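# Swing hanging ball to topple the red pin

## Task

Pull the hanging ball back and let it swing so that it strikes the red pin, which must end up fallen over or off the raised deck, while every other pin stays upright on the deck. Until the red pin is down, a pin that is still up may be touched only by another pin, the ball or its cord, and ball or cord contact is allowed only if the robot's last touch on them came while the ball was held well back from its rest point, on the side away from the pins. After the red pin is down, the ball or cord may touch upright pins as long as the robot is touching neither of them. The robot must never touch any pin. The stand, deck and base board form a single unfixed piece: from the release of the ball from far back until the red pin is down, neither the robot nor any object from the bench may touch that piece. Before the red pin is down, no pin may lean strongly, tip or fall because that piece was jolted or tilted, or while the robot is touching the ball or cord, and the robot must stay off the ball and cord whenever a pin is being hit or leaning strongly and for a short time afterward. Any breach fails the task, and a result that holds only because the robot is supporting something at the end does not count.

## Robot and tools

ROBOT. Two Kinova Gen3 seven-joint arms, named left_arm and right_arm, each ending in a Robotiq 2F-85 two-finger gripper. The names are just labels; they do not match sides of a camera image. left_arm is mounted at (+0.007, +0.354, 0) m and right_arm at (+0.005, -0.308, 0) m, both turned only slightly about the vertical.

FRAME. Every position in results uses one scene frame: origin on the table surface midway between the arm bases, +x out across the table, +z up, +y toward left_arm. Distances are in metres, orientations are quaternions in w,x,y,z order. The reported hand point (end_effector_position) sits midway between the finger pads when they are shut; the fingertips extend about 19 mm past it when closed and 6 mm when fully open, and closing moves the tips roughly 13 mm farther from the wrist, so leave that margin above surfaces. The gripper's +z runs along the fingers and its y axis is the closing direction. Reported hand positions can be a little off, more so at long reach.

execute_actions. Argument "actions" is a list holding at most one item. An empty list just returns the state (with pictures). An item with "rows" is a motion of 4 to 15 control steps (each 1/30 s; default 15). An item with only "steps" (up to 300) is a pause that sends nothing new. Optional "pictures": true attaches camera images. A refused call moves nothing.

ROW LAYOUT. Each row is one flat list of 20 numbers covering both arms, even if only one moves: left_arm's 7 joint targets, then its gripper position, force_limit, speed; then the same 10 for right_arm. Joint numbers are absolute target angles in radians, in the same order and convention as the Joint positions line (not offsets). One row is used per step; if there are fewer rows than steps, the final row keeps being applied. Joint ranges per arm: waist -6.283 to 6.283, shoulder -2.250 to 2.250, upper arm roll -6.283 to 6.283, elbow -2.580 to 2.580, forearm roll -6.283 to 6.283, wrist pitch -2.100 to 2.100, wrist roll -6.283 to 6.283. A target more than 0.013 rad beyond a range end, and farther out than the current angle, gets the call refused; true ends may differ by up to 0.013 rad, and targets past them are clipped, reported as "joint sent to its limit".

GRIPPER NUMBERS, all in [-1, 1] and absolute settings. position: +1 fully open (85 mm), about -0.8 pads touching, -1 squeeze until blocked. force_limit: pad force, roughly 20 N at -1, 128 N at 0, 235 N at +1. speed: roughly 20 mm/s at -1, 85 at 0, 150 at +1; faster closing adds a few newtons. To hold a gripper unchanged, repeat its previous three numbers; zeros are real commands. New force or speed values only apply once position changes by at least 0.01; to grip more gently, open first.

MOTION. Joints are speed- and acceleration-limited and move in sync. Each step the sent target is clamped to within 0.304 rad (first four joints) or 0.266 rad (last three) of the measured angle, and targets that would move the hand more than 70 mm at once are scaled back. Big moves may still be in progress when a result arrives. The arms keep heading to the last target while you think or pause, until they settle or a step is HELD. The simulation keeps running during your replies, and the last 4 steps of each action run after its result is taken.

RESULTS. The state line gives each hand's position and quaternion. Joint positions and Joint velocities list one block per arm (rad, rad/s). object_status: 0 moving, 1 blocked while opening, 2 blocked while closing (a grasp), 3 reached target or fully shut. position_measured is in counts: 3 open, about 78 = 60 mm, 130 = 40 mm, 180 = 20 mm, 230 pads together. "joint command not followed" means a clearance check altered joint targets; HELD marks steps whose row was not sent. MOTOR HOT appears from 60 °C; at 75 °C an OVER-TEMPERATURE FAULT makes that arm sag until it cools. If contact torque hits a joint's load limit (49.6 N m for the first four joints, 31.2 for the last three, including carried weight) that arm halts for 10 s and drops the rest of the call.

zoom_image: camera is "cam_head_left" or "cam_head_right" (672x504 each); region is [x0, y0, x1, y1] in image pixels from the top-left, no bigger than 504 by 504. Calibration for both head cameras is given as pinhole-plus-radial models with world-to-camera transforms; treat them as approximate.

read_manual gives only licence texts. finished_scene takes the current scene number and closes it permanently, reporting success.

CAUTIONS. Never touch a pin, and keep clear of the loose stand/deck/base once the ball is released. Grip the ball or cord only while the ball is drawn well back from the pins, then let go and move the hand away before the swing reaches anything. Avoid jolting the stand, knocking anything off the table, arm-to-arm collisions, hard pushes and drops. A loose object may occasionally be nudged by an outside disturbance. Fast, smooth, low-effort motion is preferred.

Each tool is called after "Request:" in YAML: its name, and indented under it one key for each argument.

## Session

Request:
execute_actions:
  actions: []

Scene clock: 0.00 s of 3800.00 s.
left_arm: end_effector_position=(+0.1228, -0.0436, +0.1921) position_measured=3 object_status=3 end_effector_quat_wxyz=(+0.034, +0.991, -0.125, -0.033) | right_arm: end_effector_position=(+0.1962, -0.3959, +0.1905) position_measured=3 object_status=3 end_effector_quat_wxyz=(-0.260, +0.740, -0.616, +0.066)
Joint positions: left_arm=[ 0.622  0.385  0.528  1.838 -0.128  0.937 -0.486] | right_arm=[ 0.859 -0.013  0.306  2.494 -0.702  0.9   -1.327]
Joint velocities: left_arm=[ 0.    -0.    -0.    -0.    -0.    -0.001 -0.   ] | right_arm=[-0.001 -0.001  0.001  0.    -0.    -0.     0.   ]
Motor temperatures (°C, as the motors report them): left_arm=[36 32 30 30 36 39 41] | right_arm=[33 30 27 28 33 37 45]

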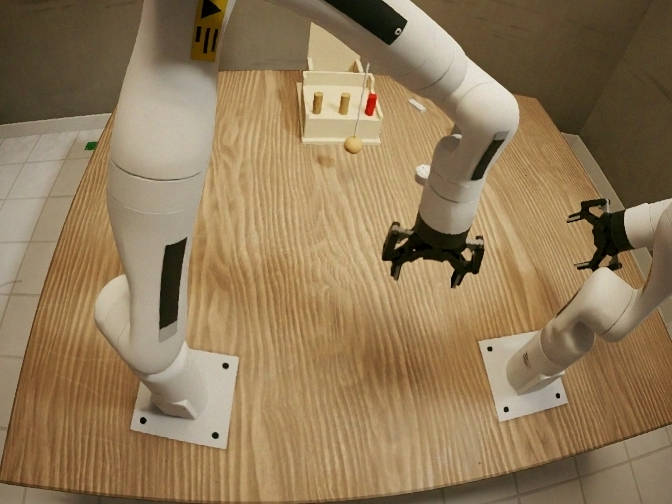

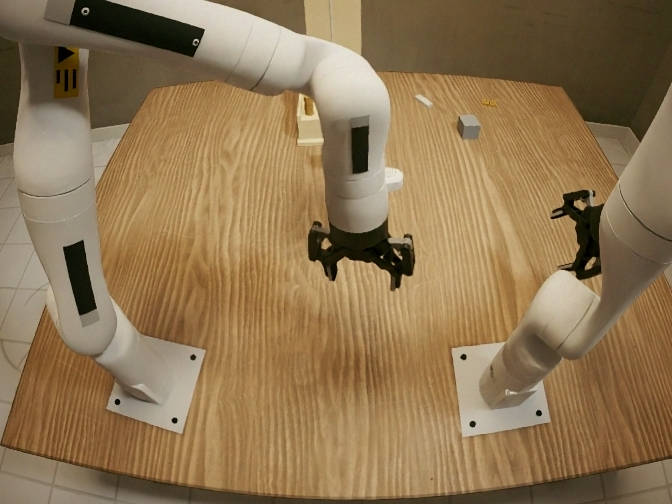

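Request:
execute_actions:
  actions:
    - {"rows":[[-0.2,0.2,0,2.0,0,0.9,0,1,0,0,0.859,-0.013,0.306,2.494,-0.702,0.9,-1.327,1,0,0]]}

Request:
execute_actions:
  actions:
    - {"steps":70}
  pictures: true

Request:
zoom_image:
  camera: "cam_head_left"
  region: [260,0,440,180]

Request:
zoom_image:
  camera: "cam_head_right"
  region: [260,0,440,180]

Scene clock: 0.57 s of 3800.00 s.
left_arm: end_effector_position=(+0.2298, +0.0419, +0.1960) position_measured=3 object_status=3 end_effector_quat_wxyz=(+0.025, +0.987, +0.156, -0.013) | right_arm: end_effector_position=(+0.1963, -0.3960, +0.1906) position_measured=3 object_status=3 end_effector_quat_wxyz=(-0.260, +0.740, -0.616, +0.066)
Joint positions: left_arm=[ 0.427  0.291  0.344  1.919 -0.062  0.918 -0.319] | right_arm=[ 0.859 -0.013  0.306  2.494 -0.702  0.9   -1.327]
Joint velocities: left_arm=[-0.673 -0.218 -0.671  0.2    0.156 -0.047  0.588] | right_arm=[-0.001  0.001 -0.     0.     0.     0.    -0.   ]
Motor temperatures (°C, as the motors report them): left_arm=[36 32 30 30 36 39 41] | right_arm=[33 30 27 28 33 37 45]
Steps of this call (steps 1 to 6: nothing new was sent; steps 7 to 17: the first 11 steps of this action). Readings (joint positions | what the end effector reports):
7: left_arm=[0.620 0.384 0.528 1.839 -0.127 0.937 -0.485] | right_arm=[0.859 -0.013 0.306 2.494 -0.702 0.900 -1.327] | left_arm position_measured=3 object_status=3 | right_arm position_measured=3 object_status=3
8: left_arm=[0.614 0.380 0.524 1.842 -0.123 0.936 -0.480] | right_arm=[0.859 -0.013 0.306 2.494 -0.702 0.900 -1.327] | left_arm position_measured=3 object_status=3 | right_arm position_measured=3 object_status=3
10: left_arm=[0.584 0.361 0.500 1.856 -0.111 0.932 -0.456] | right_arm=[0.859 -0.013 0.306 2.494 -0.702 0.900 -1.327] | left_arm position_measured=3 object_status=3 | right_arm position_measured=3 object_status=3
14: left_arm=[0.494 0.315 0.411 1.896 -0.080 0.923 -0.378] | right_arm=[0.859 -0.013 0.306 2.494 -0.702 0.900 -1.327] | left_arm position_measured=3 object_status=3 | right_arm position_measured=3 object_status=3
17: the state above

Scene clock: 2.90 s of 3800.00 s.
left_arm: end_effector_position=(+0.3581, +0.3476, +0.2012) position_measured=3 object_status=3 end_effector_quat_wxyz=(+0.014, +0.688, +0.726, +0.015) | right_arm: end_effector_position=(+0.1963, -0.3960, +0.1906) position_measured=3 object_status=3 end_effector_quat_wxyz=(-0.260, +0.740, -0.616, +0.066)
Joint positions: left_arm=[-0.2  0.2  0.   2.   0.   0.9  0. ] | right_arm=[ 0.859 -0.013  0.306  2.494 -0.702  0.9   -1.327]
Joint velocities: left_arm=[-0.002 -0.     0.    -0.001 -0.001  0.002  0.   ] | right_arm=[ 0.  0.  0. -0.  0. -0. -0.]
Motor temperatures (°C, as the motors report them): left_arm=[36 32 30 30 36 39 41] | right_arm=[33 30 27 28 33 37 45]
Kept back: nothing.
Steps of this call (steps 1 to 4: the last 4 steps of your previous action; steps 5 to 45: the robot went on to your last target; steps 46 to 70: nothing new was sent). Readings (joint positions | what the end effector reports):
1: left_arm=[0.404 0.284 0.322 1.925 -0.057 0.916 -0.299] | right_arm=[0.859 -0.013 0.306 2.494 -0.702 0.900 -1.327] | left_arm position_measured=3 object_status=3 | right_arm position_measured=3 object_status=3
2: left_arm=[0.382 0.277 0.299 1.931 -0.052 0.915 -0.280] | right_arm=[0.859 -0.013 0.306 2.494 -0.702 0.900 -1.327] | left_arm position_measured=3 object_status=3 | right_arm position_measured=3 object_status=3
4: left_arm=[0.336 0.266 0.254 1.941 -0.044 0.913 -0.240] | right_arm=[0.859 -0.013 0.306 2.494 -0.702 0.900 -1.327] | left_arm position_measured=3 object_status=3 | right_arm position_measured=3 object_status=3
8: left_arm=[0.238 0.247 0.176 1.959 -0.031 0.908 -0.167] | right_arm=[0.859 -0.013 0.306 2.494 -0.702 0.900 -1.327] | left_arm position_measured=3 object_status=3 | right_arm position_measured=3 object_status=3
70: the state above
All arms were judged still, so your last target was given up. Only a new action makes them travel on or press farther. Fingers that are still opening or closing keep moving.

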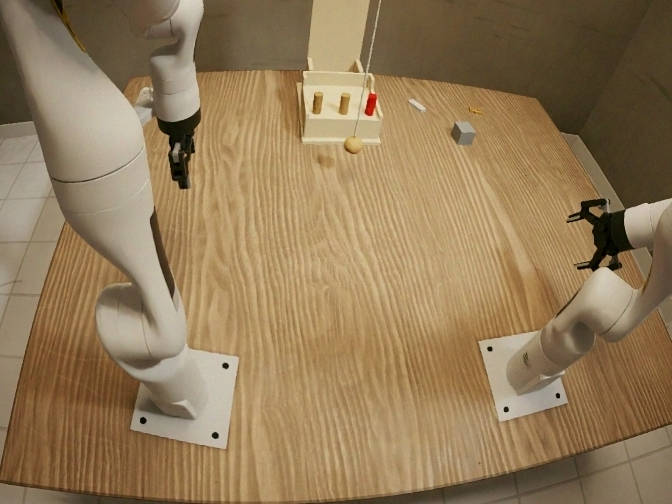

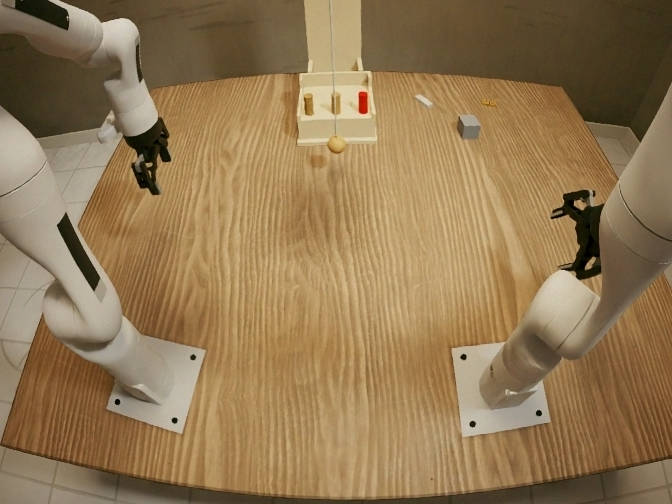

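Region (260, 0, 440, 180) of cam_head_left's 672x504 image, scaled by 2.800, with more detail than that image has.

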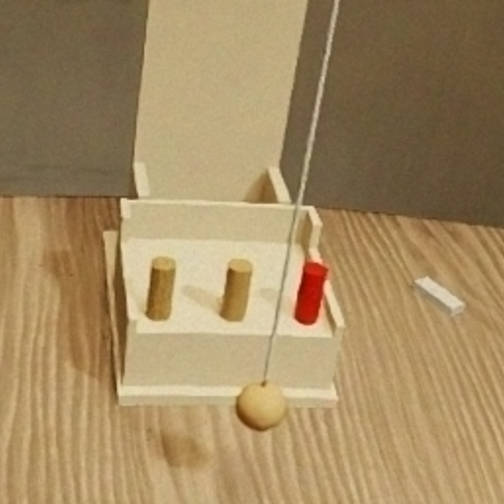

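Region (260, 0, 440, 180) of cam_head_right's 672x504 image, scaled by 2.800, with more detail than that image has.

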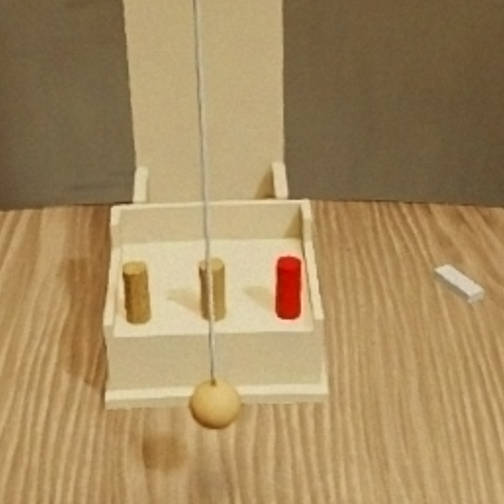

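Request:
execute_actions:
  actions:
    - {"rows":[[0.1,0.7,0,2.515,0,-1.357,1.57,1,-1,1,0.859,-0.013,0.306,2.494,-0.702,0.9,-1.327,1,0,0]]}

Request:
execute_actions:
  actions:
    - {"steps":60}

Request:
execute_actions:
  actions:
    - {"rows":[[0.3,0.842,0,2.515,0,-1.357,1.57,1,-1,1,0.859,-0.013,0.306,2.494,-0.702,0.9,-1.327,1,0,0]]}

Request:
execute_actions:
  actions:
    - {"rows":[[0.401,0.842,0,2.515,0,-1.357,1.57,1,-1,1,0.859,-0.013,0.306,2.494,-0.702,0.9,-1.327,1,0,0]]}

Request:
execute_actions:
  actions:
    - {"steps":20}
  pictures: true

Scene clock: 4.10 s of 3800.00 s.
left_arm: end_effector_position=(+0.2760, +0.3013, +0.0986) position_measured=3 object_status=3 end_effector_quat_wxyz=(-0.071, +0.681, +0.727, -0.054) | right_arm: end_effector_position=(+0.1963, -0.3960, +0.1906) position_measured=3 object_status=3 end_effector_quat_wxyz=(-0.260, +0.740, -0.616, +0.066)
Joint positions: left_arm=[-0.045  0.399  0.     2.19   0.     0.731  0.167] | right_arm=[ 0.859 -0.013  0.306  2.494 -0.702  0.9   -1.327]
Joint velocities: left_arm=[ 0.373  0.712  0.003  0.703  0.002 -0.62   0.619] | right_arm=[-0.    -0.001  0.    -0.    -0.    -0.    -0.   ]
Motor temperatures (°C, as the motors report them): left_arm=[36 32 30 30 36 39 41] | right_arm=[33 30 27 28 33 37 45]
Steps of this call (steps 1 to 25: nothing new was sent; steps 26 to 36: the first 11 steps of this action). Readings (joint positions | what the end effector reports):
26: left_arm=[-0.198 0.201 -0.000 2.001 -0.000 0.899 0.001] | right_arm=[0.859 -0.013 0.306 2.494 -0.702 0.900 -1.327] | left_arm position_measured=3 object_status=3 | right_arm position_measured=3 object_status=3
27: left_arm=[-0.191 0.208 -0.001 2.006 -0.001 0.894 0.005] | right_arm=[0.859 -0.013 0.306 2.494 -0.702 0.900 -1.327] | left_arm position_measured=3 object_status=3 | right_arm position_measured=3 object_status=3
29: left_arm=[-0.161 0.238 -0.002 2.032 -0.001 0.870 0.028] | right_arm=[0.859 -0.013 0.306 2.494 -0.702 0.900 -1.327] | left_arm position_measured=3 object_status=3 | right_arm position_measured=3 object_status=3
33: left_arm=[-0.087 0.329 -0.000 2.121 0.000 0.792 0.106] | right_arm=[0.859 -0.013 0.306 2.494 -0.702 0.900 -1.327] | left_arm position_measured=3 object_status=3 | right_arm position_measured=3 object_status=3
36: the state above

Scene clock: 14.50 s of 3800.00 s.
left_arm: end_effector_position=(+0.1616, +0.2933, +0.0194) position_measured=3 object_status=3 end_effector_quat_wxyz=(-0.151, +0.589, +0.791, -0.068) | right_arm: end_effector_position=(+0.1963, -0.3960, +0.1906) position_measured=3 object_status=3 end_effector_quat_wxyz=(-0.260, +0.740, -0.616, +0.066)
Joint positions: left_arm=[0.071 0.62  0.002 2.453 0.    0.4   0.51 ] | right_arm=[ 0.859 -0.013  0.306  2.494 -0.702  0.9   -1.327]
Joint velocities: left_arm=[ 0.    -0.    -0.     0.    -0.    -0.001  0.   ] | right_arm=[-0.     0.001 -0.001 -0.     0.     0.001  0.   ]
Motor temperatures (°C, as the motors report them): left_arm=[36 32 30 30 36 39 41] | right_arm=[33 30 27 28 33 37 45]
TORQUE FAULT: the external load on joint 2 (shoulder) of the left arm reached its load limit, and that arm stopped for 10 seconds. A torque fault stops only its own arm. That arm's remaining commands of this call were not run. That arm holds where it stopped, with its grip as last carried out, and accepts commands again: back off and push less far. That arm stops again, at the same cost, whenever a joint's load reaches its limit.
Kept back: nothing.
The stop of the left arm began at step 12 of this call (marked STOPPED below). From that step on that arm followed nothing that you had sent. Nothing is kept back now, and the robot has no last target.
Steps of this call (steps 1 to 4: the last 4 steps of your previous action; steps 5 to 60: the robot went on to your last target; steps 61 to 312: the stop continued). Readings (joint positions | what the end effector reports):
1: left_arm=[-0.033 0.423 0.000 2.213 0.000 0.710 0.188] | right_arm=[0.859 -0.013 0.306 2.494 -0.702 0.900 -1.327] | left_arm position_measured=3 object_status=3 | right_arm position_measured=3 object_status=3
2: left_arm=[-0.022 0.447 0.000 2.237 0.000 0.689 0.209] | right_arm=[0.859 -0.013 0.306 2.494 -0.702 0.900 -1.327] | left_arm position_measured=3 object_status=3 | right_arm position_measured=3 object_status=3
4: left_arm=[0.000 0.493 0.000 2.287 0.000 0.643 0.255] | right_arm=[0.859 -0.013 0.306 2.494 -0.702 0.900 -1.327] | left_arm position_measured=3 object_status=3 | right_arm position_measured=3 object_status=3
8: left_arm=[0.047 0.590 0.000 2.394 0.000 0.510 0.388] | right_arm=[0.859 -0.013 0.306 2.494 -0.702 0.900 -1.327] | left_arm position_measured=3 object_status=3 | right_arm position_measured=3 object_status=3
12: left_arm=[0.073 0.619 0.002 2.456 0.000 0.396 0.518] | right_arm=[0.859 -0.013 0.306 2.494 -0.702 0.900 -1.327] | left_arm position_measured=3 object_status=3 | right_arm position_measured=3 object_status=3 STOPPED (the left arm)
312: the state above

Scene clock: 14.53 s of 3800.00 s.
left_arm: end_effector_position=(+0.1616, +0.2933, +0.0194) position_measured=3 object_status=3 end_effector_quat_wxyz=(-0.151, +0.589, +0.791, -0.068) | right_arm: end_effector_position=(+0.1963, -0.3960, +0.1906) position_measured=3 object_status=3 end_effector_quat_wxyz=(-0.260, +0.740, -0.616, +0.066)
Joint positions: left_arm=[0.071 0.62  0.002 2.453 0.    0.4   0.51 ] | right_arm=[ 0.859 -0.013  0.306  2.494 -0.702  0.9   -1.327]
Joint velocities: left_arm=[ 0.001  0.    -0.     0.001 -0.    -0.     0.   ] | right_arm=[-0.     0.001 -0.002 -0.    -0.     0.    -0.   ]
Motor temperatures (°C, as the motors report them): left_arm=[36 32 30 30 36 39 41] | right_arm=[33 30 27 28 33 37 45]
Kept back: nothing.
A stop began in an earlier call of the same reply, so what this call sent did not run. Send another action.
Steps of this call (step 1: nothing new was sent). Readings (joint positions | what the end effector reports):
1: the state above

Scene clock: 14.57 s of 3800.00 s.
left_arm: end_effector_position=(+0.1616, +0.2933, +0.0194) position_measured=3 object_status=3 end_effector_quat_wxyz=(-0.151, +0.589, +0.791, -0.068) | right_arm: end_effector_position=(+0.1963, -0.3960, +0.1906) position_measured=3 object_status=3 end_effector_quat_wxyz=(-0.260, +0.740, -0.616, +0.066)
Joint positions: left_arm=[0.071 0.62  0.002 2.453 0.    0.4   0.51 ] | right_arm=[ 0.859 -0.013  0.306  2.494 -0.702  0.9   -1.327]
Joint velocities: left_arm=[ 0.001  0.     0.     0.    -0.     0.001  0.   ] | right_arm=[ 0.    -0.    -0.001 -0.    -0.     0.    -0.   ]
Motor temperatures (°C, as the motors report them): left_arm=[36 32 30 30 36 39 41] | right_arm=[33 30 27 28 33 37 45]
Kept back: nothing.
A stop began in an earlier call of the same reply, so what this call sent did not run. Send another action.
Steps of this call (step 1: nothing new was sent). Readings (joint positions | what the end effector reports):
1: the state above

Scene clock: 14.60 s of 3800.00 s.
left_arm: end_effector_position=(+0.1616, +0.2933, +0.0194) position_measured=3 object_status=3 end_effector_quat_wxyz=(-0.151, +0.589, +0.791, -0.068) | right_arm: end_effector_position=(+0.1963, -0.3960, +0.1906) position_measured=3 object_status=3 end_effector_quat_wxyz=(-0.260, +0.740, -0.616, +0.066)
Joint positions: left_arm=[0.071 0.62  0.002 2.453 0.    0.4   0.51 ] | right_arm=[ 0.859 -0.013  0.306  2.494 -0.702  0.9   -1.327]
Joint velocities: left_arm=[-0.    -0.    -0.    -0.     0.001  0.002 -0.   ] | right_arm=[-0.     0.002  0.002  0.    -0.     0.001  0.   ]
Motor temperatures (°C, as the motors report them): left_arm=[36 32 30 30 36 39 41] | right_arm=[33 30 27 28 33 37 45]
Kept back: nothing.
A stop began in an earlier call of the same reply, so what this call sent did not run. Send another action.
Steps of this call (step 1: nothing new was sent). Readings (joint positions | what the end effector reports):
1: the state above

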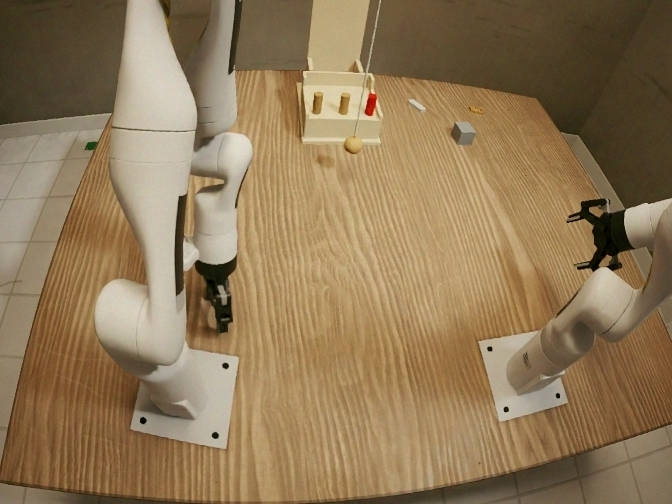

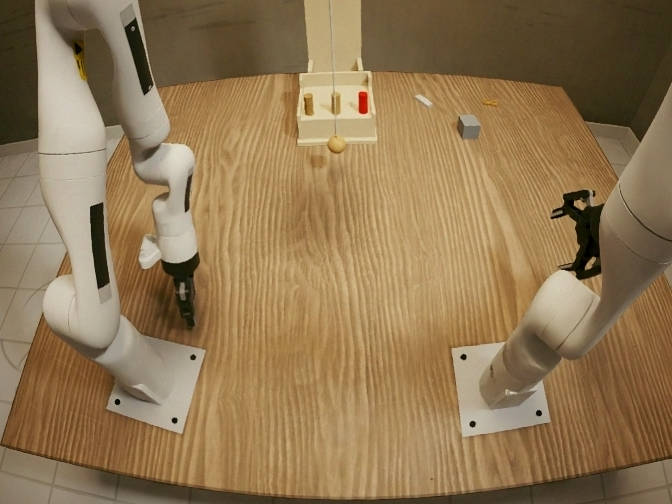

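Request:
execute_actions:
  actions:
    - {"rows":[[0.07,0.25,0,2.453,0,0.4,0.51,1,-1,1,0.859,-0.013,0.306,2.494,-0.702,0.9,-1.327,1,0,0]]}

Request:
execute_actions:
  actions:
    - {"rows":[[0.07,0.25,0,2.515,0,-0.8,1.57,1,-1,1,0.859,-0.013,0.306,2.494,-0.702,0.9,-1.327,1,0,0]]}

Request:
execute_actions:
  actions:
    - {"steps":30}

Request:
execute_actions:
  actions:
    - {"rows":[[0.401,0.842,0,2.515,0,-1.357,1.57,1,-1,1,0.859,-0.013,0.306,2.494,-0.702,0.9,-1.327,1,0,0]]}

Request:
execute_actions:
  actions:
    - {"steps":35}
  pictures: true

Scene clock: 15.17 s of 3800.00 s.
left_arm: end_effector_position=(+0.2255, +0.2799, +0.0723) position_measured=3 object_status=3 end_effector_quat_wxyz=(-0.028, +0.596, +0.802, -0.013) | right_arm: end_effector_position=(+0.1963, -0.3960, +0.1906) position_measured=3 object_status=3 end_effector_quat_wxyz=(-0.260, +0.740, -0.616, +0.066)
Joint positions: left_arm=[0.07  0.353 0.    2.452 0.    0.399 0.51 ] | right_arm=[ 0.859 -0.013  0.306  2.494 -0.702  0.9   -1.327]
Joint velocities: left_arm=[-0.    -0.909 -0.003 -0.002 -0.001  0.005  0.001] | right_arm=[ 0. -0.  0. -0. -0. -0. -0.]
Motor temperatures (°C, as the motors report them): left_arm=[36 32 30 30 36 39 41] | right_arm=[33 30 27 28 33 37 45]
Steps of this call (steps 1 to 6: nothing new was sent; steps 7 to 17: the first 11 steps of this action). Readings (joint positions | what the end effector reports):
7: left_arm=[0.071 0.618 0.002 2.453 0.000 0.400 0.510] | right_arm=[0.859 -0.013 0.306 2.494 -0.702 0.900 -1.327] | left_arm position_measured=3 object_status=3 | right_arm position_measured=3 object_status=3
8: left_arm=[0.071 0.613 0.002 2.454 0.000 0.400 0.510] | right_arm=[0.859 -0.013 0.306 2.494 -0.702 0.900 -1.327] | left_arm position_measured=3 object_status=3 | right_arm position_measured=3 object_status=3
10: left_arm=[0.071 0.585 0.001 2.453 0.000 0.398 0.510] | right_arm=[0.859 -0.013 0.306 2.494 -0.702 0.900 -1.327] | left_arm position_measured=3 object_status=3 | right_arm position_measured=3 object_status=3
14: left_arm=[0.071 0.462 0.001 2.453 0.000 0.399 0.510] | right_arm=[0.859 -0.013 0.306 2.494 -0.702 0.900 -1.327] | left_arm position_measured=3 object_status=3 | right_arm position_measured=3 object_status=3
17: the state above

Scene clock: 15.67 s of 3800.00 s.
left_arm: end_effector_position=(+0.3167, +0.2600, +0.1064) position_measured=3 object_status=3 end_effector_quat_wxyz=(+0.158, +0.446, +0.880, +0.041) | right_arm: end_effector_position=(+0.1963, -0.3960, +0.1906) position_measured=3 object_status=3 end_effector_quat_wxyz=(-0.260, +0.740, -0.616, +0.066)
Joint positions: left_arm=[0.07  0.251 0.    2.505 0.    0.058 0.849] | right_arm=[ 0.859 -0.013  0.306  2.494 -0.702  0.9   -1.327]
Joint velocities: left_arm=[ 0.001 -0.007 -0.     0.072 -0.    -1.214  1.214] | right_arm=[-0.     0.    -0.001 -0.    -0.     0.001  0.   ]
Motor temperatures (°C, as the motors report them): left_arm=[36 32 30 30 36 39 41] | right_arm=[33 30 27 28 33 37 45]
Steps of this call (steps 1 to 4: the last 4 steps of your previous action; steps 5 to 15: the first 11 steps of this action). Readings (joint positions | what the end effector reports):
5: left_arm=[0.070 0.263 0.000 2.453 -0.000 0.398 0.511] | right_arm=[0.859 -0.013 0.306 2.494 -0.702 0.900 -1.327] | left_arm position_measured=3 object_status=3 | right_arm position_measured=3 object_status=3
6: left_arm=[0.070 0.260 0.000 2.455 -0.000 0.388 0.519] | right_arm=[0.859 -0.013 0.306 2.494 -0.702 0.900 -1.327] | left_arm position_measured=3 object_status=3 | right_arm position_measured=3 object_status=3
8: left_arm=[0.070 0.256 0.000 2.468 -0.000 0.338 0.568] | right_arm=[0.859 -0.013 0.306 2.494 -0.702 0.900 -1.327] | left_arm position_measured=3 object_status=3 | right_arm position_measured=3 object_status=3
12: left_arm=[0.070 0.252 0.000 2.495 0.000 0.180 0.727] | right_arm=[0.859 -0.013 0.306 2.494 -0.702 0.900 -1.327] | left_arm position_measured=3 object_status=3 | right_arm position_measured=3 object_status=3
15: the state above

Scene clock: 16.67 s of 3800.00 s.
left_arm: end_effector_position=(+0.4965, +0.2204, +0.2807) position_measured=3 object_status=3 end_effector_quat_wxyz=(+0.552, +0.090, +0.827, -0.060) | right_arm: end_effector_position=(+0.1963, -0.3960, +0.1906) position_measured=3 object_status=3 end_effector_quat_wxyz=(-0.260, +0.740, -0.616, +0.066)
Joint positions: left_arm=[ 0.07   0.25   0.     2.515 -0.    -0.8    1.57 ] | right_arm=[ 0.859 -0.013  0.306  2.494 -0.702  0.9   -1.327]
Joint velocities: left_arm=[ 0.002  0.001 -0.     0.001  0.     0.001  0.001] | right_arm=[ 0.     0.001  0.    -0.     0.     0.     0.   ]
Motor temperatures (°C, as the motors report them): left_arm=[36 32 30 30 36 39 41] | right_arm=[33 30 27 28 33 37 45]
Kept back: nothing.
Steps of this call (steps 1 to 4: the last 4 steps of your previous action; steps 5 to 30: the robot went on to your last target). Readings (joint positions | what the end effector reports):
1: left_arm=[0.070 0.251 0.000 2.507 0.000 0.017 0.889] | right_arm=[0.859 -0.013 0.306 2.494 -0.702 0.900 -1.327] | left_arm position_measured=3 object_status=3 | right_arm position_measured=3 object_status=3
2: left_arm=[0.070 0.251 0.000 2.509 0.000 -0.024 0.930] | right_arm=[0.859 -0.013 0.306 2.494 -0.702 0.900 -1.327] | left_arm position_measured=3 object_status=3 | right_arm position_measured=3 object_status=3
4: left_arm=[0.070 0.250 -0.000 2.511 0.000 -0.105 1.011] | right_arm=[0.859 -0.013 0.306 2.494 -0.702 0.900 -1.327] | left_arm position_measured=3 object_status=3 | right_arm position_measured=3 object_status=3
8: left_arm=[0.070 0.250 -0.000 2.514 0.000 -0.267 1.174] | right_arm=[0.859 -0.013 0.306 2.494 -0.702 0.900 -1.327] | left_arm position_measured=3 object_status=3 | right_arm position_measured=3 object_status=3
30: the state above

Scene clock: 17.03 s of 3800.00 s.
left_arm: end_effector_position=(+0.4767, +0.1212, +0.2140) position_measured=3 object_status=3 end_effector_quat_wxyz=(+0.528, +0.173, +0.824, -0.110) | right_arm: end_effector_position=(+0.1963, -0.3960, +0.1906) position_measured=3 object_status=3 end_effector_quat_wxyz=(-0.260, +0.740, -0.616, +0.066)
Joint positions: left_arm=[ 0.265  0.491 -0.     2.514  0.    -1.003  1.57 ] | right_arm=[ 0.859 -0.013  0.306  2.494 -0.702  0.9   -1.327]
Joint velocities: left_arm=[ 0.528  1.002  0.002 -0.001 -0.001 -0.869  0.   ] | right_arm=[ 0.    -0.002 -0.     0.    -0.     0.001  0.   ]
Motor temperatures (°C, as the motors report them): left_arm=[36 32 30 30 36 39 41] | right_arm=[33 30 27 28 33 37 45]
Steps of this call (steps 1 to 11: the first 11 steps of this action). Readings (joint positions | what the end effector reports):
1: left_arm=[0.072 0.251 -0.000 2.515 0.000 -0.801 1.570] | right_arm=[0.859 -0.013 0.306 2.494 -0.702 0.900 -1.327] | left_arm position_measured=3 object_status=3 | right_arm position_measured=3 object_status=3
2: left_arm=[0.079 0.258 -0.001 2.515 0.001 -0.806 1.570] | right_arm=[0.859 -0.013 0.306 2.494 -0.702 0.900 -1.327] | left_arm position_measured=3 object_status=3 | right_arm position_measured=3 object_status=3
4: left_arm=[0.110 0.289 -0.002 2.515 0.001 -0.829 1.570] | right_arm=[0.859 -0.013 0.306 2.494 -0.702 0.900 -1.327] | left_arm position_measured=3 object_status=3 | right_arm position_measured=3 object_status=3
8: left_arm=[0.206 0.397 -0.000 2.514 -0.000 -0.921 1.570] | right_arm=[0.859 -0.013 0.306 2.494 -0.702 0.900 -1.327] | left_arm position_measured=3 object_status=3 | right_arm position_measured=3 object_status=3
11: the state above

Scene clock: 18.20 s of 3800.00 s.
left_arm: end_effector_position=(+0.4459, +0.0566, +0.1284) position_measured=3 object_status=3 end_effector_quat_wxyz=(+0.520, +0.228, +0.810, -0.146) | right_arm: end_effector_position=(+0.1963, -0.3960, +0.1906) position_measured=3 object_status=3 end_effector_quat_wxyz=(-0.260, +0.740, -0.616, +0.066)
Joint positions: left_arm=[ 0.401  0.842  0.     2.515 -0.    -1.357  1.57 ] | right_arm=[ 0.859 -0.013  0.306  2.494 -0.702  0.9   -1.327]
Joint velocities: left_arm=[ 0.     0.     0.    -0.001  0.     0.     0.   ] | right_arm=[-0.     0.001  0.     0.001  0.    -0.001  0.   ]
Motor temperatures (°C, as the motors report them): left_arm=[36 32 30 30 36 39 41] | right_arm=[33 30 27 28 33 37 45]
Kept back: nothing.
Steps of this call (steps 1 to 4: the last 4 steps of your previous action; steps 5 to 30: the robot went on to your last target; steps 31 to 35: nothing new was sent). Readings (joint positions | what the end effector reports):
1: left_arm=[0.282 0.526 -0.000 2.514 -0.000 -1.033 1.570] | right_arm=[0.859 -0.013 0.306 2.494 -0.702 0.900 -1.327] | left_arm position_measured=3 object_status=3 | right_arm position_measured=3 object_status=3
2: left_arm=[0.298 0.561 0.000 2.514 -0.000 -1.063 1.570] | right_arm=[0.859 -0.013 0.306 2.494 -0.702 0.900 -1.327] | left_arm position_measured=3 object_status=3 | right_arm position_measured=3 object_status=3
4: left_arm=[0.326 0.635 0.000 2.514 -0.000 -1.130 1.570] | right_arm=[0.859 -0.013 0.306 2.494 -0.702 0.900 -1.327] | left_arm position_measured=3 object_status=3 | right_arm position_measured=3 object_status=3
8: left_arm=[0.375 0.770 0.000 2.515 -0.000 -1.279 1.570] | right_arm=[0.859 -0.013 0.306 2.494 -0.702 0.900 -1.327] | left_arm position_measured=3 object_status=3 | right_arm position_measured=3 object_status=3
35: the state above
All arms were judged still, so your last target was given up. Only a new action makes them travel on or press farther. Fingers that are still opening or closing keep moving.

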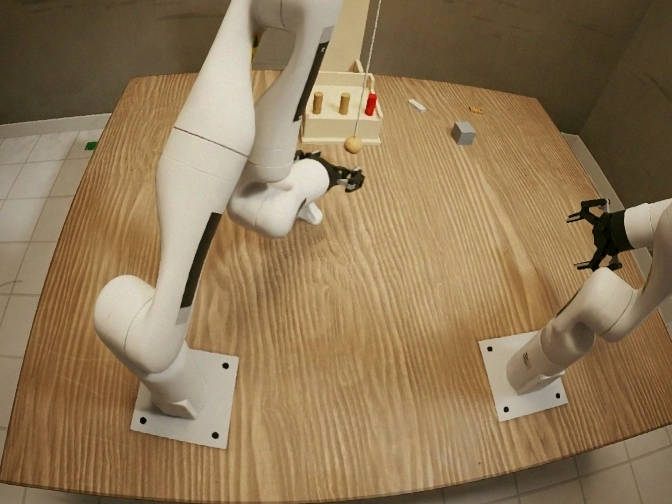

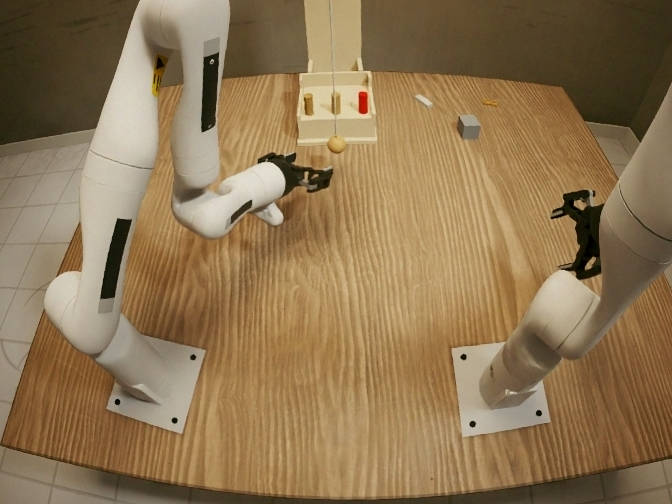

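Request:
execute_actions:
  actions:
    - {"rows":[[0.37,0.885,0,2.33,0,-1.215,1.57,1,-1,1,0.859,-0.013,0.306,2.494,-0.702,0.9,-1.327,1,0,0]]}

Request:
execute_actions:
  actions:
    - {"rows":[[0.37,0.927,0,2.153,0,-1.08,1.57,1,-1,1,0.859,-0.013,0.306,2.494,-0.702,0.9,-1.327,1,0,0]]}

Request:
execute_actions:
  actions:
    - {"steps":12}
  pictures: true

Request:
zoom_image:
  camera: "cam_head_right"
  region: [260,80,400,200]

Request:
zoom_image:
  camera: "cam_head_left"
  region: [280,80,420,200]

Scene clock: 18.90 s of 3800.00 s.
left_arm: end_effector_position=(+0.5018, +0.0431, +0.1092) position_measured=3 object_status=3 end_effector_quat_wxyz=(+0.523, +0.216, +0.813, -0.138) | right_arm: end_effector_position=(+0.1963, -0.3960, +0.1906) position_measured=3 object_status=3 end_effector_quat_wxyz=(-0.260, +0.740, -0.616, +0.066)
Joint positions: left_arm=[ 0.372  0.883 -0.     2.336  0.    -1.219  1.57 ] | right_arm=[ 0.859 -0.013  0.306  2.494 -0.702  0.9   -1.327]
Joint velocities: left_arm=[-0.023  0.028 -0.001 -0.175 -0.     0.137 -0.   ] | right_arm=[-0.     0.001  0.001 -0.     0.    -0.     0.   ]
Motor temperatures (°C, as the motors report them): left_arm=[36 32 30 30 36 39 41] | right_arm=[33 30 27 28 33 37 45]
Steps of this call (steps 1 to 10: nothing new was sent; steps 11 to 21: the first 11 steps of this action). Readings (joint positions | what the end effector reports):
11: left_arm=[0.401 0.842 0.000 2.514 -0.000 -1.356 1.570] | right_arm=[0.859 -0.013 0.306 2.494 -0.702 0.900 -1.327] | left_arm position_measured=3 object_status=3 | right_arm position_measured=3 object_status=3
12: left_arm=[0.400 0.844 0.000 2.509 -0.000 -1.352 1.570] | right_arm=[0.859 -0.013 0.306 2.494 -0.702 0.900 -1.327] | left_arm position_measured=3 object_status=3 | right_arm position_measured=3 object_status=3
14: left_arm=[0.395 0.851 0.000 2.482 -0.000 -1.332 1.570] | right_arm=[0.859 -0.013 0.306 2.494 -0.702 0.900 -1.327] | left_arm position_measured=3 object_status=3 | right_arm position_measured=3 object_status=3
18: left_arm=[0.378 0.875 -0.000 2.378 0.000 -1.252 1.570] | right_arm=[0.859 -0.013 0.306 2.494 -0.702 0.900 -1.327] | left_arm position_measured=3 object_status=3 | right_arm position_measured=3 object_status=3
21: the state above

Scene clock: 19.40 s of 3800.00 s.
left_arm: end_effector_position=(+0.5489, +0.0171, +0.0950) position_measured=3 object_status=3 end_effector_quat_wxyz=(+0.523, +0.215, +0.813, -0.138) | right_arm: end_effector_position=(+0.1963, -0.3960, +0.1906) position_measured=3 object_status=3 end_effector_quat_wxyz=(-0.260, +0.740, -0.616, +0.066)
Joint positions: left_arm=[ 0.37   0.925 -0.     2.157  0.    -1.083  1.57 ] | right_arm=[ 0.859 -0.013  0.306  2.494 -0.702  0.9   -1.327]
Joint velocities: left_arm=[-0.001  0.018  0.    -0.133  0.001  0.103 -0.   ] | right_arm=[ 0.     0.     0.001 -0.     0.     0.001  0.   ]
Motor temperatures (°C, as the motors report them): left_arm=[36 32 30 30 36 39 41] | right_arm=[33 30 27 28 33 37 45]
Steps of this call (steps 1 to 4: the last 4 steps of your previous action; steps 5 to 15: the first 11 steps of this action). Readings (joint positions | what the end effector reports):
5: left_arm=[0.370 0.885 -0.000 2.329 -0.000 -1.214 1.570] | right_arm=[0.859 -0.013 0.306 2.494 -0.702 0.900 -1.327] | left_arm position_measured=3 object_status=3 | right_arm position_measured=3 object_status=3
6: left_arm=[0.370 0.887 0.000 2.324 0.000 -1.210 1.570] | right_arm=[0.859 -0.013 0.306 2.494 -0.702 0.900 -1.327] | left_arm position_measured=3 object_status=3 | right_arm position_measured=3 object_status=3
8: left_arm=[0.370 0.894 0.000 2.297 -0.000 -1.190 1.570] | right_arm=[0.859 -0.013 0.306 2.494 -0.702 0.900 -1.327] | left_arm position_measured=3 object_status=3 | right_arm position_measured=3 object_status=3
12: left_arm=[0.370 0.918 -0.000 2.196 -0.000 -1.113 1.570] | right_arm=[0.859 -0.013 0.306 2.494 -0.702 0.900 -1.327] | left_arm position_measured=3 object_status=3 | right_arm position_measured=3 object_status=3
15: the state above

Scene clock: 19.80 s of 3800.00 s.
left_arm: end_effector_position=(+0.5499, +0.0164, +0.0941) position_measured=3 object_status=3 end_effector_quat_wxyz=(+0.522, +0.215, +0.813, -0.138) | right_arm: end_effector_position=(+0.1963, -0.3960, +0.1906) position_measured=3 object_status=3 end_effector_quat_wxyz=(-0.260, +0.740, -0.616, +0.066)
Joint positions: left_arm=[ 0.37   0.927  0.     2.153 -0.    -1.08   1.57 ] | right_arm=[ 0.859 -0.013  0.306  2.494 -0.702  0.9   -1.327]
Joint velocities: left_arm=[-0.001  0.     0.    -0.     0.001 -0.    -0.001] | right_arm=[ 0.     0.001  0.001  0.     0.    -0.    -0.   ]
Motor temperatures (°C, as the motors report them): left_arm=[36 32 30 30 36 39 41] | right_arm=[33 30 27 28 33 37 45]
Kept back: nothing.
Steps of this call (steps 1 to 4: the last 4 steps of your previous action; steps 5 to 12: the robot went on to your last target). Readings (joint positions | what the end effector reports):
1: left_arm=[0.370 0.925 -0.000 2.155 0.000 -1.081 1.570] | right_arm=[0.859 -0.013 0.306 2.494 -0.702 0.900 -1.327] | left_arm position_measured=3 object_status=3 | right_arm position_measured=3 object_status=3
2: left_arm=[0.370 0.925 -0.000 2.154 0.000 -1.081 1.570] | right_arm=[0.859 -0.013 0.306 2.494 -0.702 0.900 -1.327] | left_arm position_measured=3 object_status=3 | right_arm position_measured=3 object_status=3
4: left_arm=[0.370 0.926 -0.000 2.153 -0.000 -1.080 1.570] | right_arm=[0.859 -0.013 0.306 2.494 -0.702 0.900 -1.327] | left_arm position_measured=3 object_status=3 | right_arm position_measured=3 object_status=3
8: left_arm=[0.370 0.927 0.000 2.153 -0.000 -1.080 1.570] | right_arm=[0.859 -0.013 0.306 2.494 -0.702 0.900 -1.327] | left_arm position_measured=3 object_status=3 | right_arm position_measured=3 object_status=3
12: the state above

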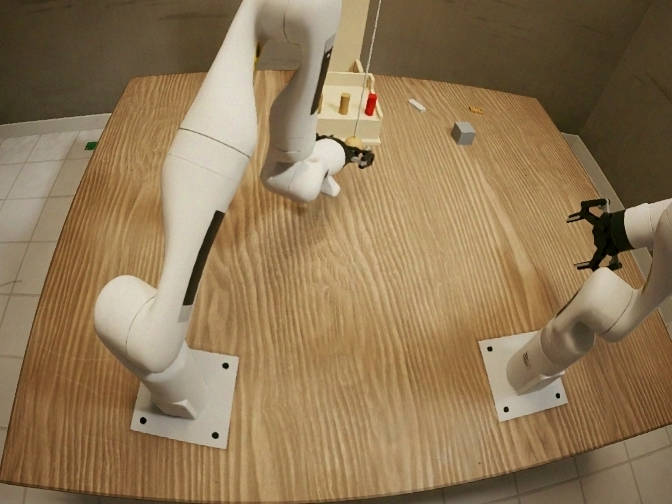

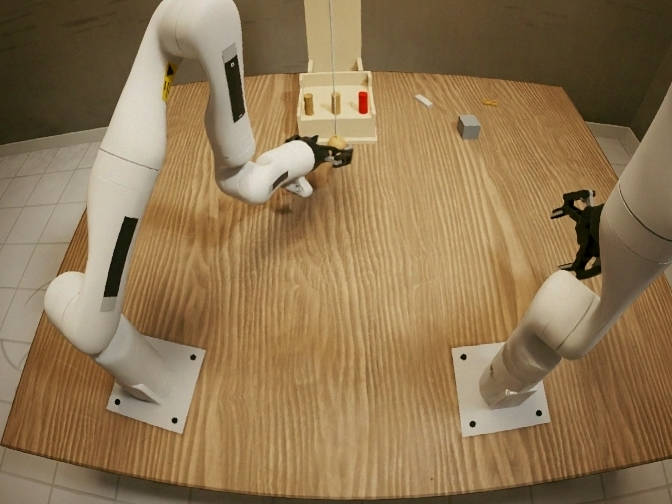

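Region (260, 80, 400, 200) of cam_head_right's 672x504 image, scaled by 3.600, with more detail than that image has; it fills the top 432 rows of this view, and the rest is white.

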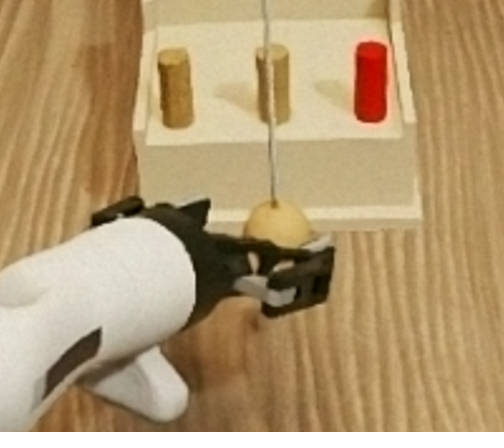

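Region (280, 80, 420, 200) of cam_head_left's 672x504 image, scaled by 3.600, with more detail than that image has; it fills the top 432 rows of this view, and the rest is white.

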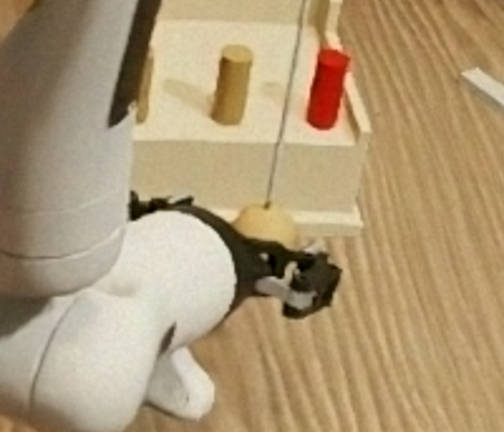

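Request:
execute_actions:
  actions:
    - {"rows":[[0.37,0.95,0,2.12,0,-1.07,1.57,-1,-1,-0.3,0.859,-0.013,0.306,2.494,-0.702,0.9,-1.327,1,0,0]]}

Request:
execute_actions:
  actions:
    - {"steps":20}
  pictures: true

Request:
zoom_image:
  camera: "cam_head_right"
  region: [260,80,400,200]

Scene clock: 20.33 s of 3800.00 s.
left_arm: end_effector_position=(+0.5576, +0.0120, +0.0868) position_measured=51 object_status=0 end_effector_quat_wxyz=(+0.523, +0.215, +0.813, -0.138) | right_arm: end_effector_position=(+0.1963, -0.3960, +0.1906) position_measured=3 object_status=3 end_effector_quat_wxyz=(-0.260, +0.740, -0.616, +0.066)
Joint positions: left_arm=[ 0.37   0.949  0.     2.12  -0.    -1.07   1.57 ] | right_arm=[ 0.859 -0.013  0.306  2.494 -0.702  0.9   -1.327]
Joint velocities: left_arm=[-0.     0.005  0.    -0.002  0.001 -0.001  0.   ] | right_arm=[-0.     0.001  0.002 -0.    -0.     0.001  0.   ]
Motor temperatures (°C, as the motors report them): left_arm=[36 32 30 30 36 39 41] | right_arm=[33 30 27 28 33 37 45]
Steps of this call (steps 1 to 5: the robot went on to your last target; steps 6 to 16: the first 11 steps of this action). Readings (joint positions | what the end effector reports):
6: left_arm=[0.370 0.928 0.000 2.152 0.000 -1.080 1.570] | right_arm=[0.859 -0.013 0.306 2.494 -0.702 0.900 -1.327] | left_arm position_measured=3 object_status=0 | right_arm position_measured=3 object_status=3
7: left_arm=[0.370 0.933 0.000 2.146 0.000 -1.078 1.570] | right_arm=[0.859 -0.013 0.306 2.494 -0.702 0.900 -1.327] | left_arm position_measured=4 object_status=0 | right_arm position_measured=3 object_status=3
9: left_arm=[0.370 0.946 0.000 2.128 -0.000 -1.072 1.570] | right_arm=[0.859 -0.013 0.306 2.494 -0.702 0.900 -1.327] | left_arm position_measured=12 object_status=0 | right_arm position_measured=3 object_status=3
13: left_arm=[0.370 0.949 -0.000 2.120 0.000 -1.070 1.570] | right_arm=[0.859 -0.013 0.306 2.494 -0.702 0.900 -1.327] | left_arm position_measured=34 object_status=0 | right_arm position_measured=3 object_status=3
16: the state above

Scene clock: 21.00 s of 3800.00 s.
left_arm: end_effector_position=(+0.5576, +0.0121, +0.0865) position_measured=125 object_status=2 end_effector_quat_wxyz=(+0.522, +0.215, +0.813, -0.138) | right_arm: end_effector_position=(+0.1963, -0.3960, +0.1906) position_measured=3 object_status=3 end_effector_quat_wxyz=(-0.260, +0.740, -0.616, +0.066)
Joint positions: left_arm=[ 0.37  0.95  0.    2.12 -0.   -1.07  1.57] | right_arm=[ 0.859 -0.013  0.306  2.494 -0.702  0.9   -1.327]
Joint velocities: left_arm=[ 0.001  0.     0.     0.     0.001 -0.    -0.   ] | right_arm=[-0.     0.     0.001  0.     0.    -0.     0.   ]
Motor temperatures (°C, as the motors report them): left_arm=[36 32 30 30 36 39 41] | right_arm=[33 30 27 28 33 37 45]
Kept back: nothing.
Steps of this call (steps 1 to 4: the last 4 steps of your previous action; steps 5 to 15: the robot went on to your last target; steps 16 to 20: nothing new was sent). Readings (joint positions | what the end effector reports):
1: left_arm=[0.370 0.950 0.000 2.120 -0.000 -1.070 1.570] | right_arm=[0.859 -0.013 0.306 2.494 -0.702 0.900 -1.327] | left_arm position_measured=57 object_status=0 | right_arm position_measured=3 object_status=3
2: left_arm=[0.370 0.950 0.000 2.120 -0.000 -1.070 1.570] | right_arm=[0.859 -0.013 0.306 2.494 -0.702 0.900 -1.327] | left_arm position_measured=63 object_status=0 | right_arm position_measured=3 object_status=3
4: left_arm=[0.370 0.950 0.000 2.120 -0.000 -1.070 1.570] | right_arm=[0.859 -0.013 0.306 2.494 -0.702 0.900 -1.327] | left_arm position_measured=74 object_status=0 | right_arm position_measured=3 object_status=3
8: left_arm=[0.370 0.950 0.000 2.120 0.000 -1.070 1.570] | right_arm=[0.859 -0.013 0.306 2.494 -0.702 0.900 -1.327] | left_arm position_measured=97 object_status=0 | right_arm position_measured=3 object_status=3
20: the state above
All arms were judged still, so your last target was given up. Only a new action makes them travel on or press farther. Fingers that are still opening or closing keep moving.

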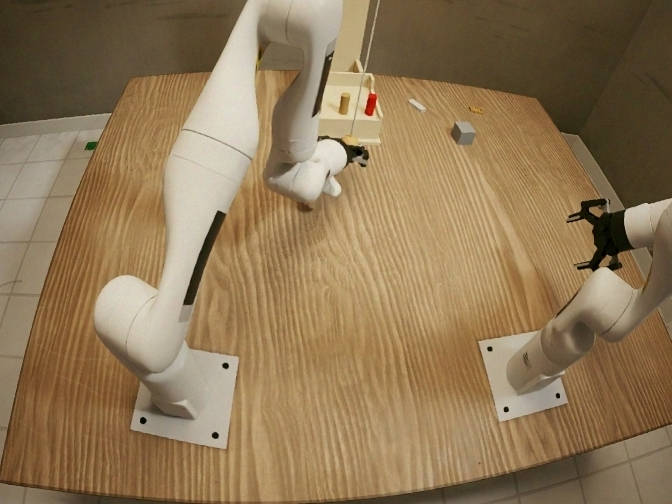

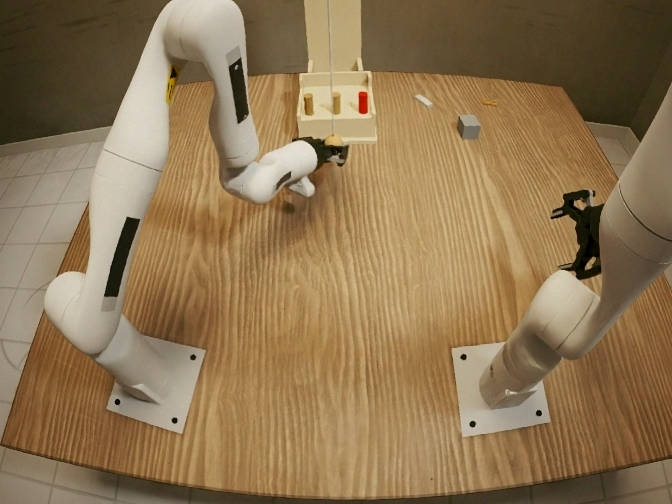

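Region (260, 80, 400, 200) of cam_head_right's 672x504 image, scaled by 3.600, with more detail than that image has; it fills the top 432 rows of this view, and the rest is white.

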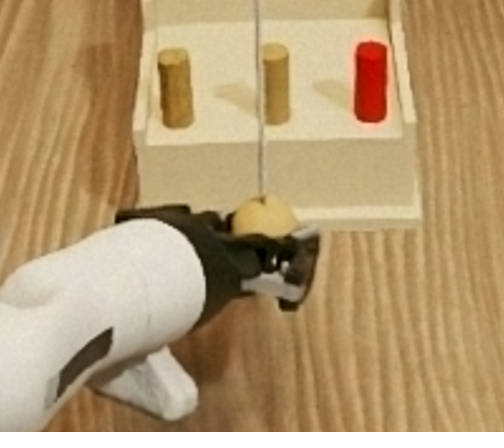

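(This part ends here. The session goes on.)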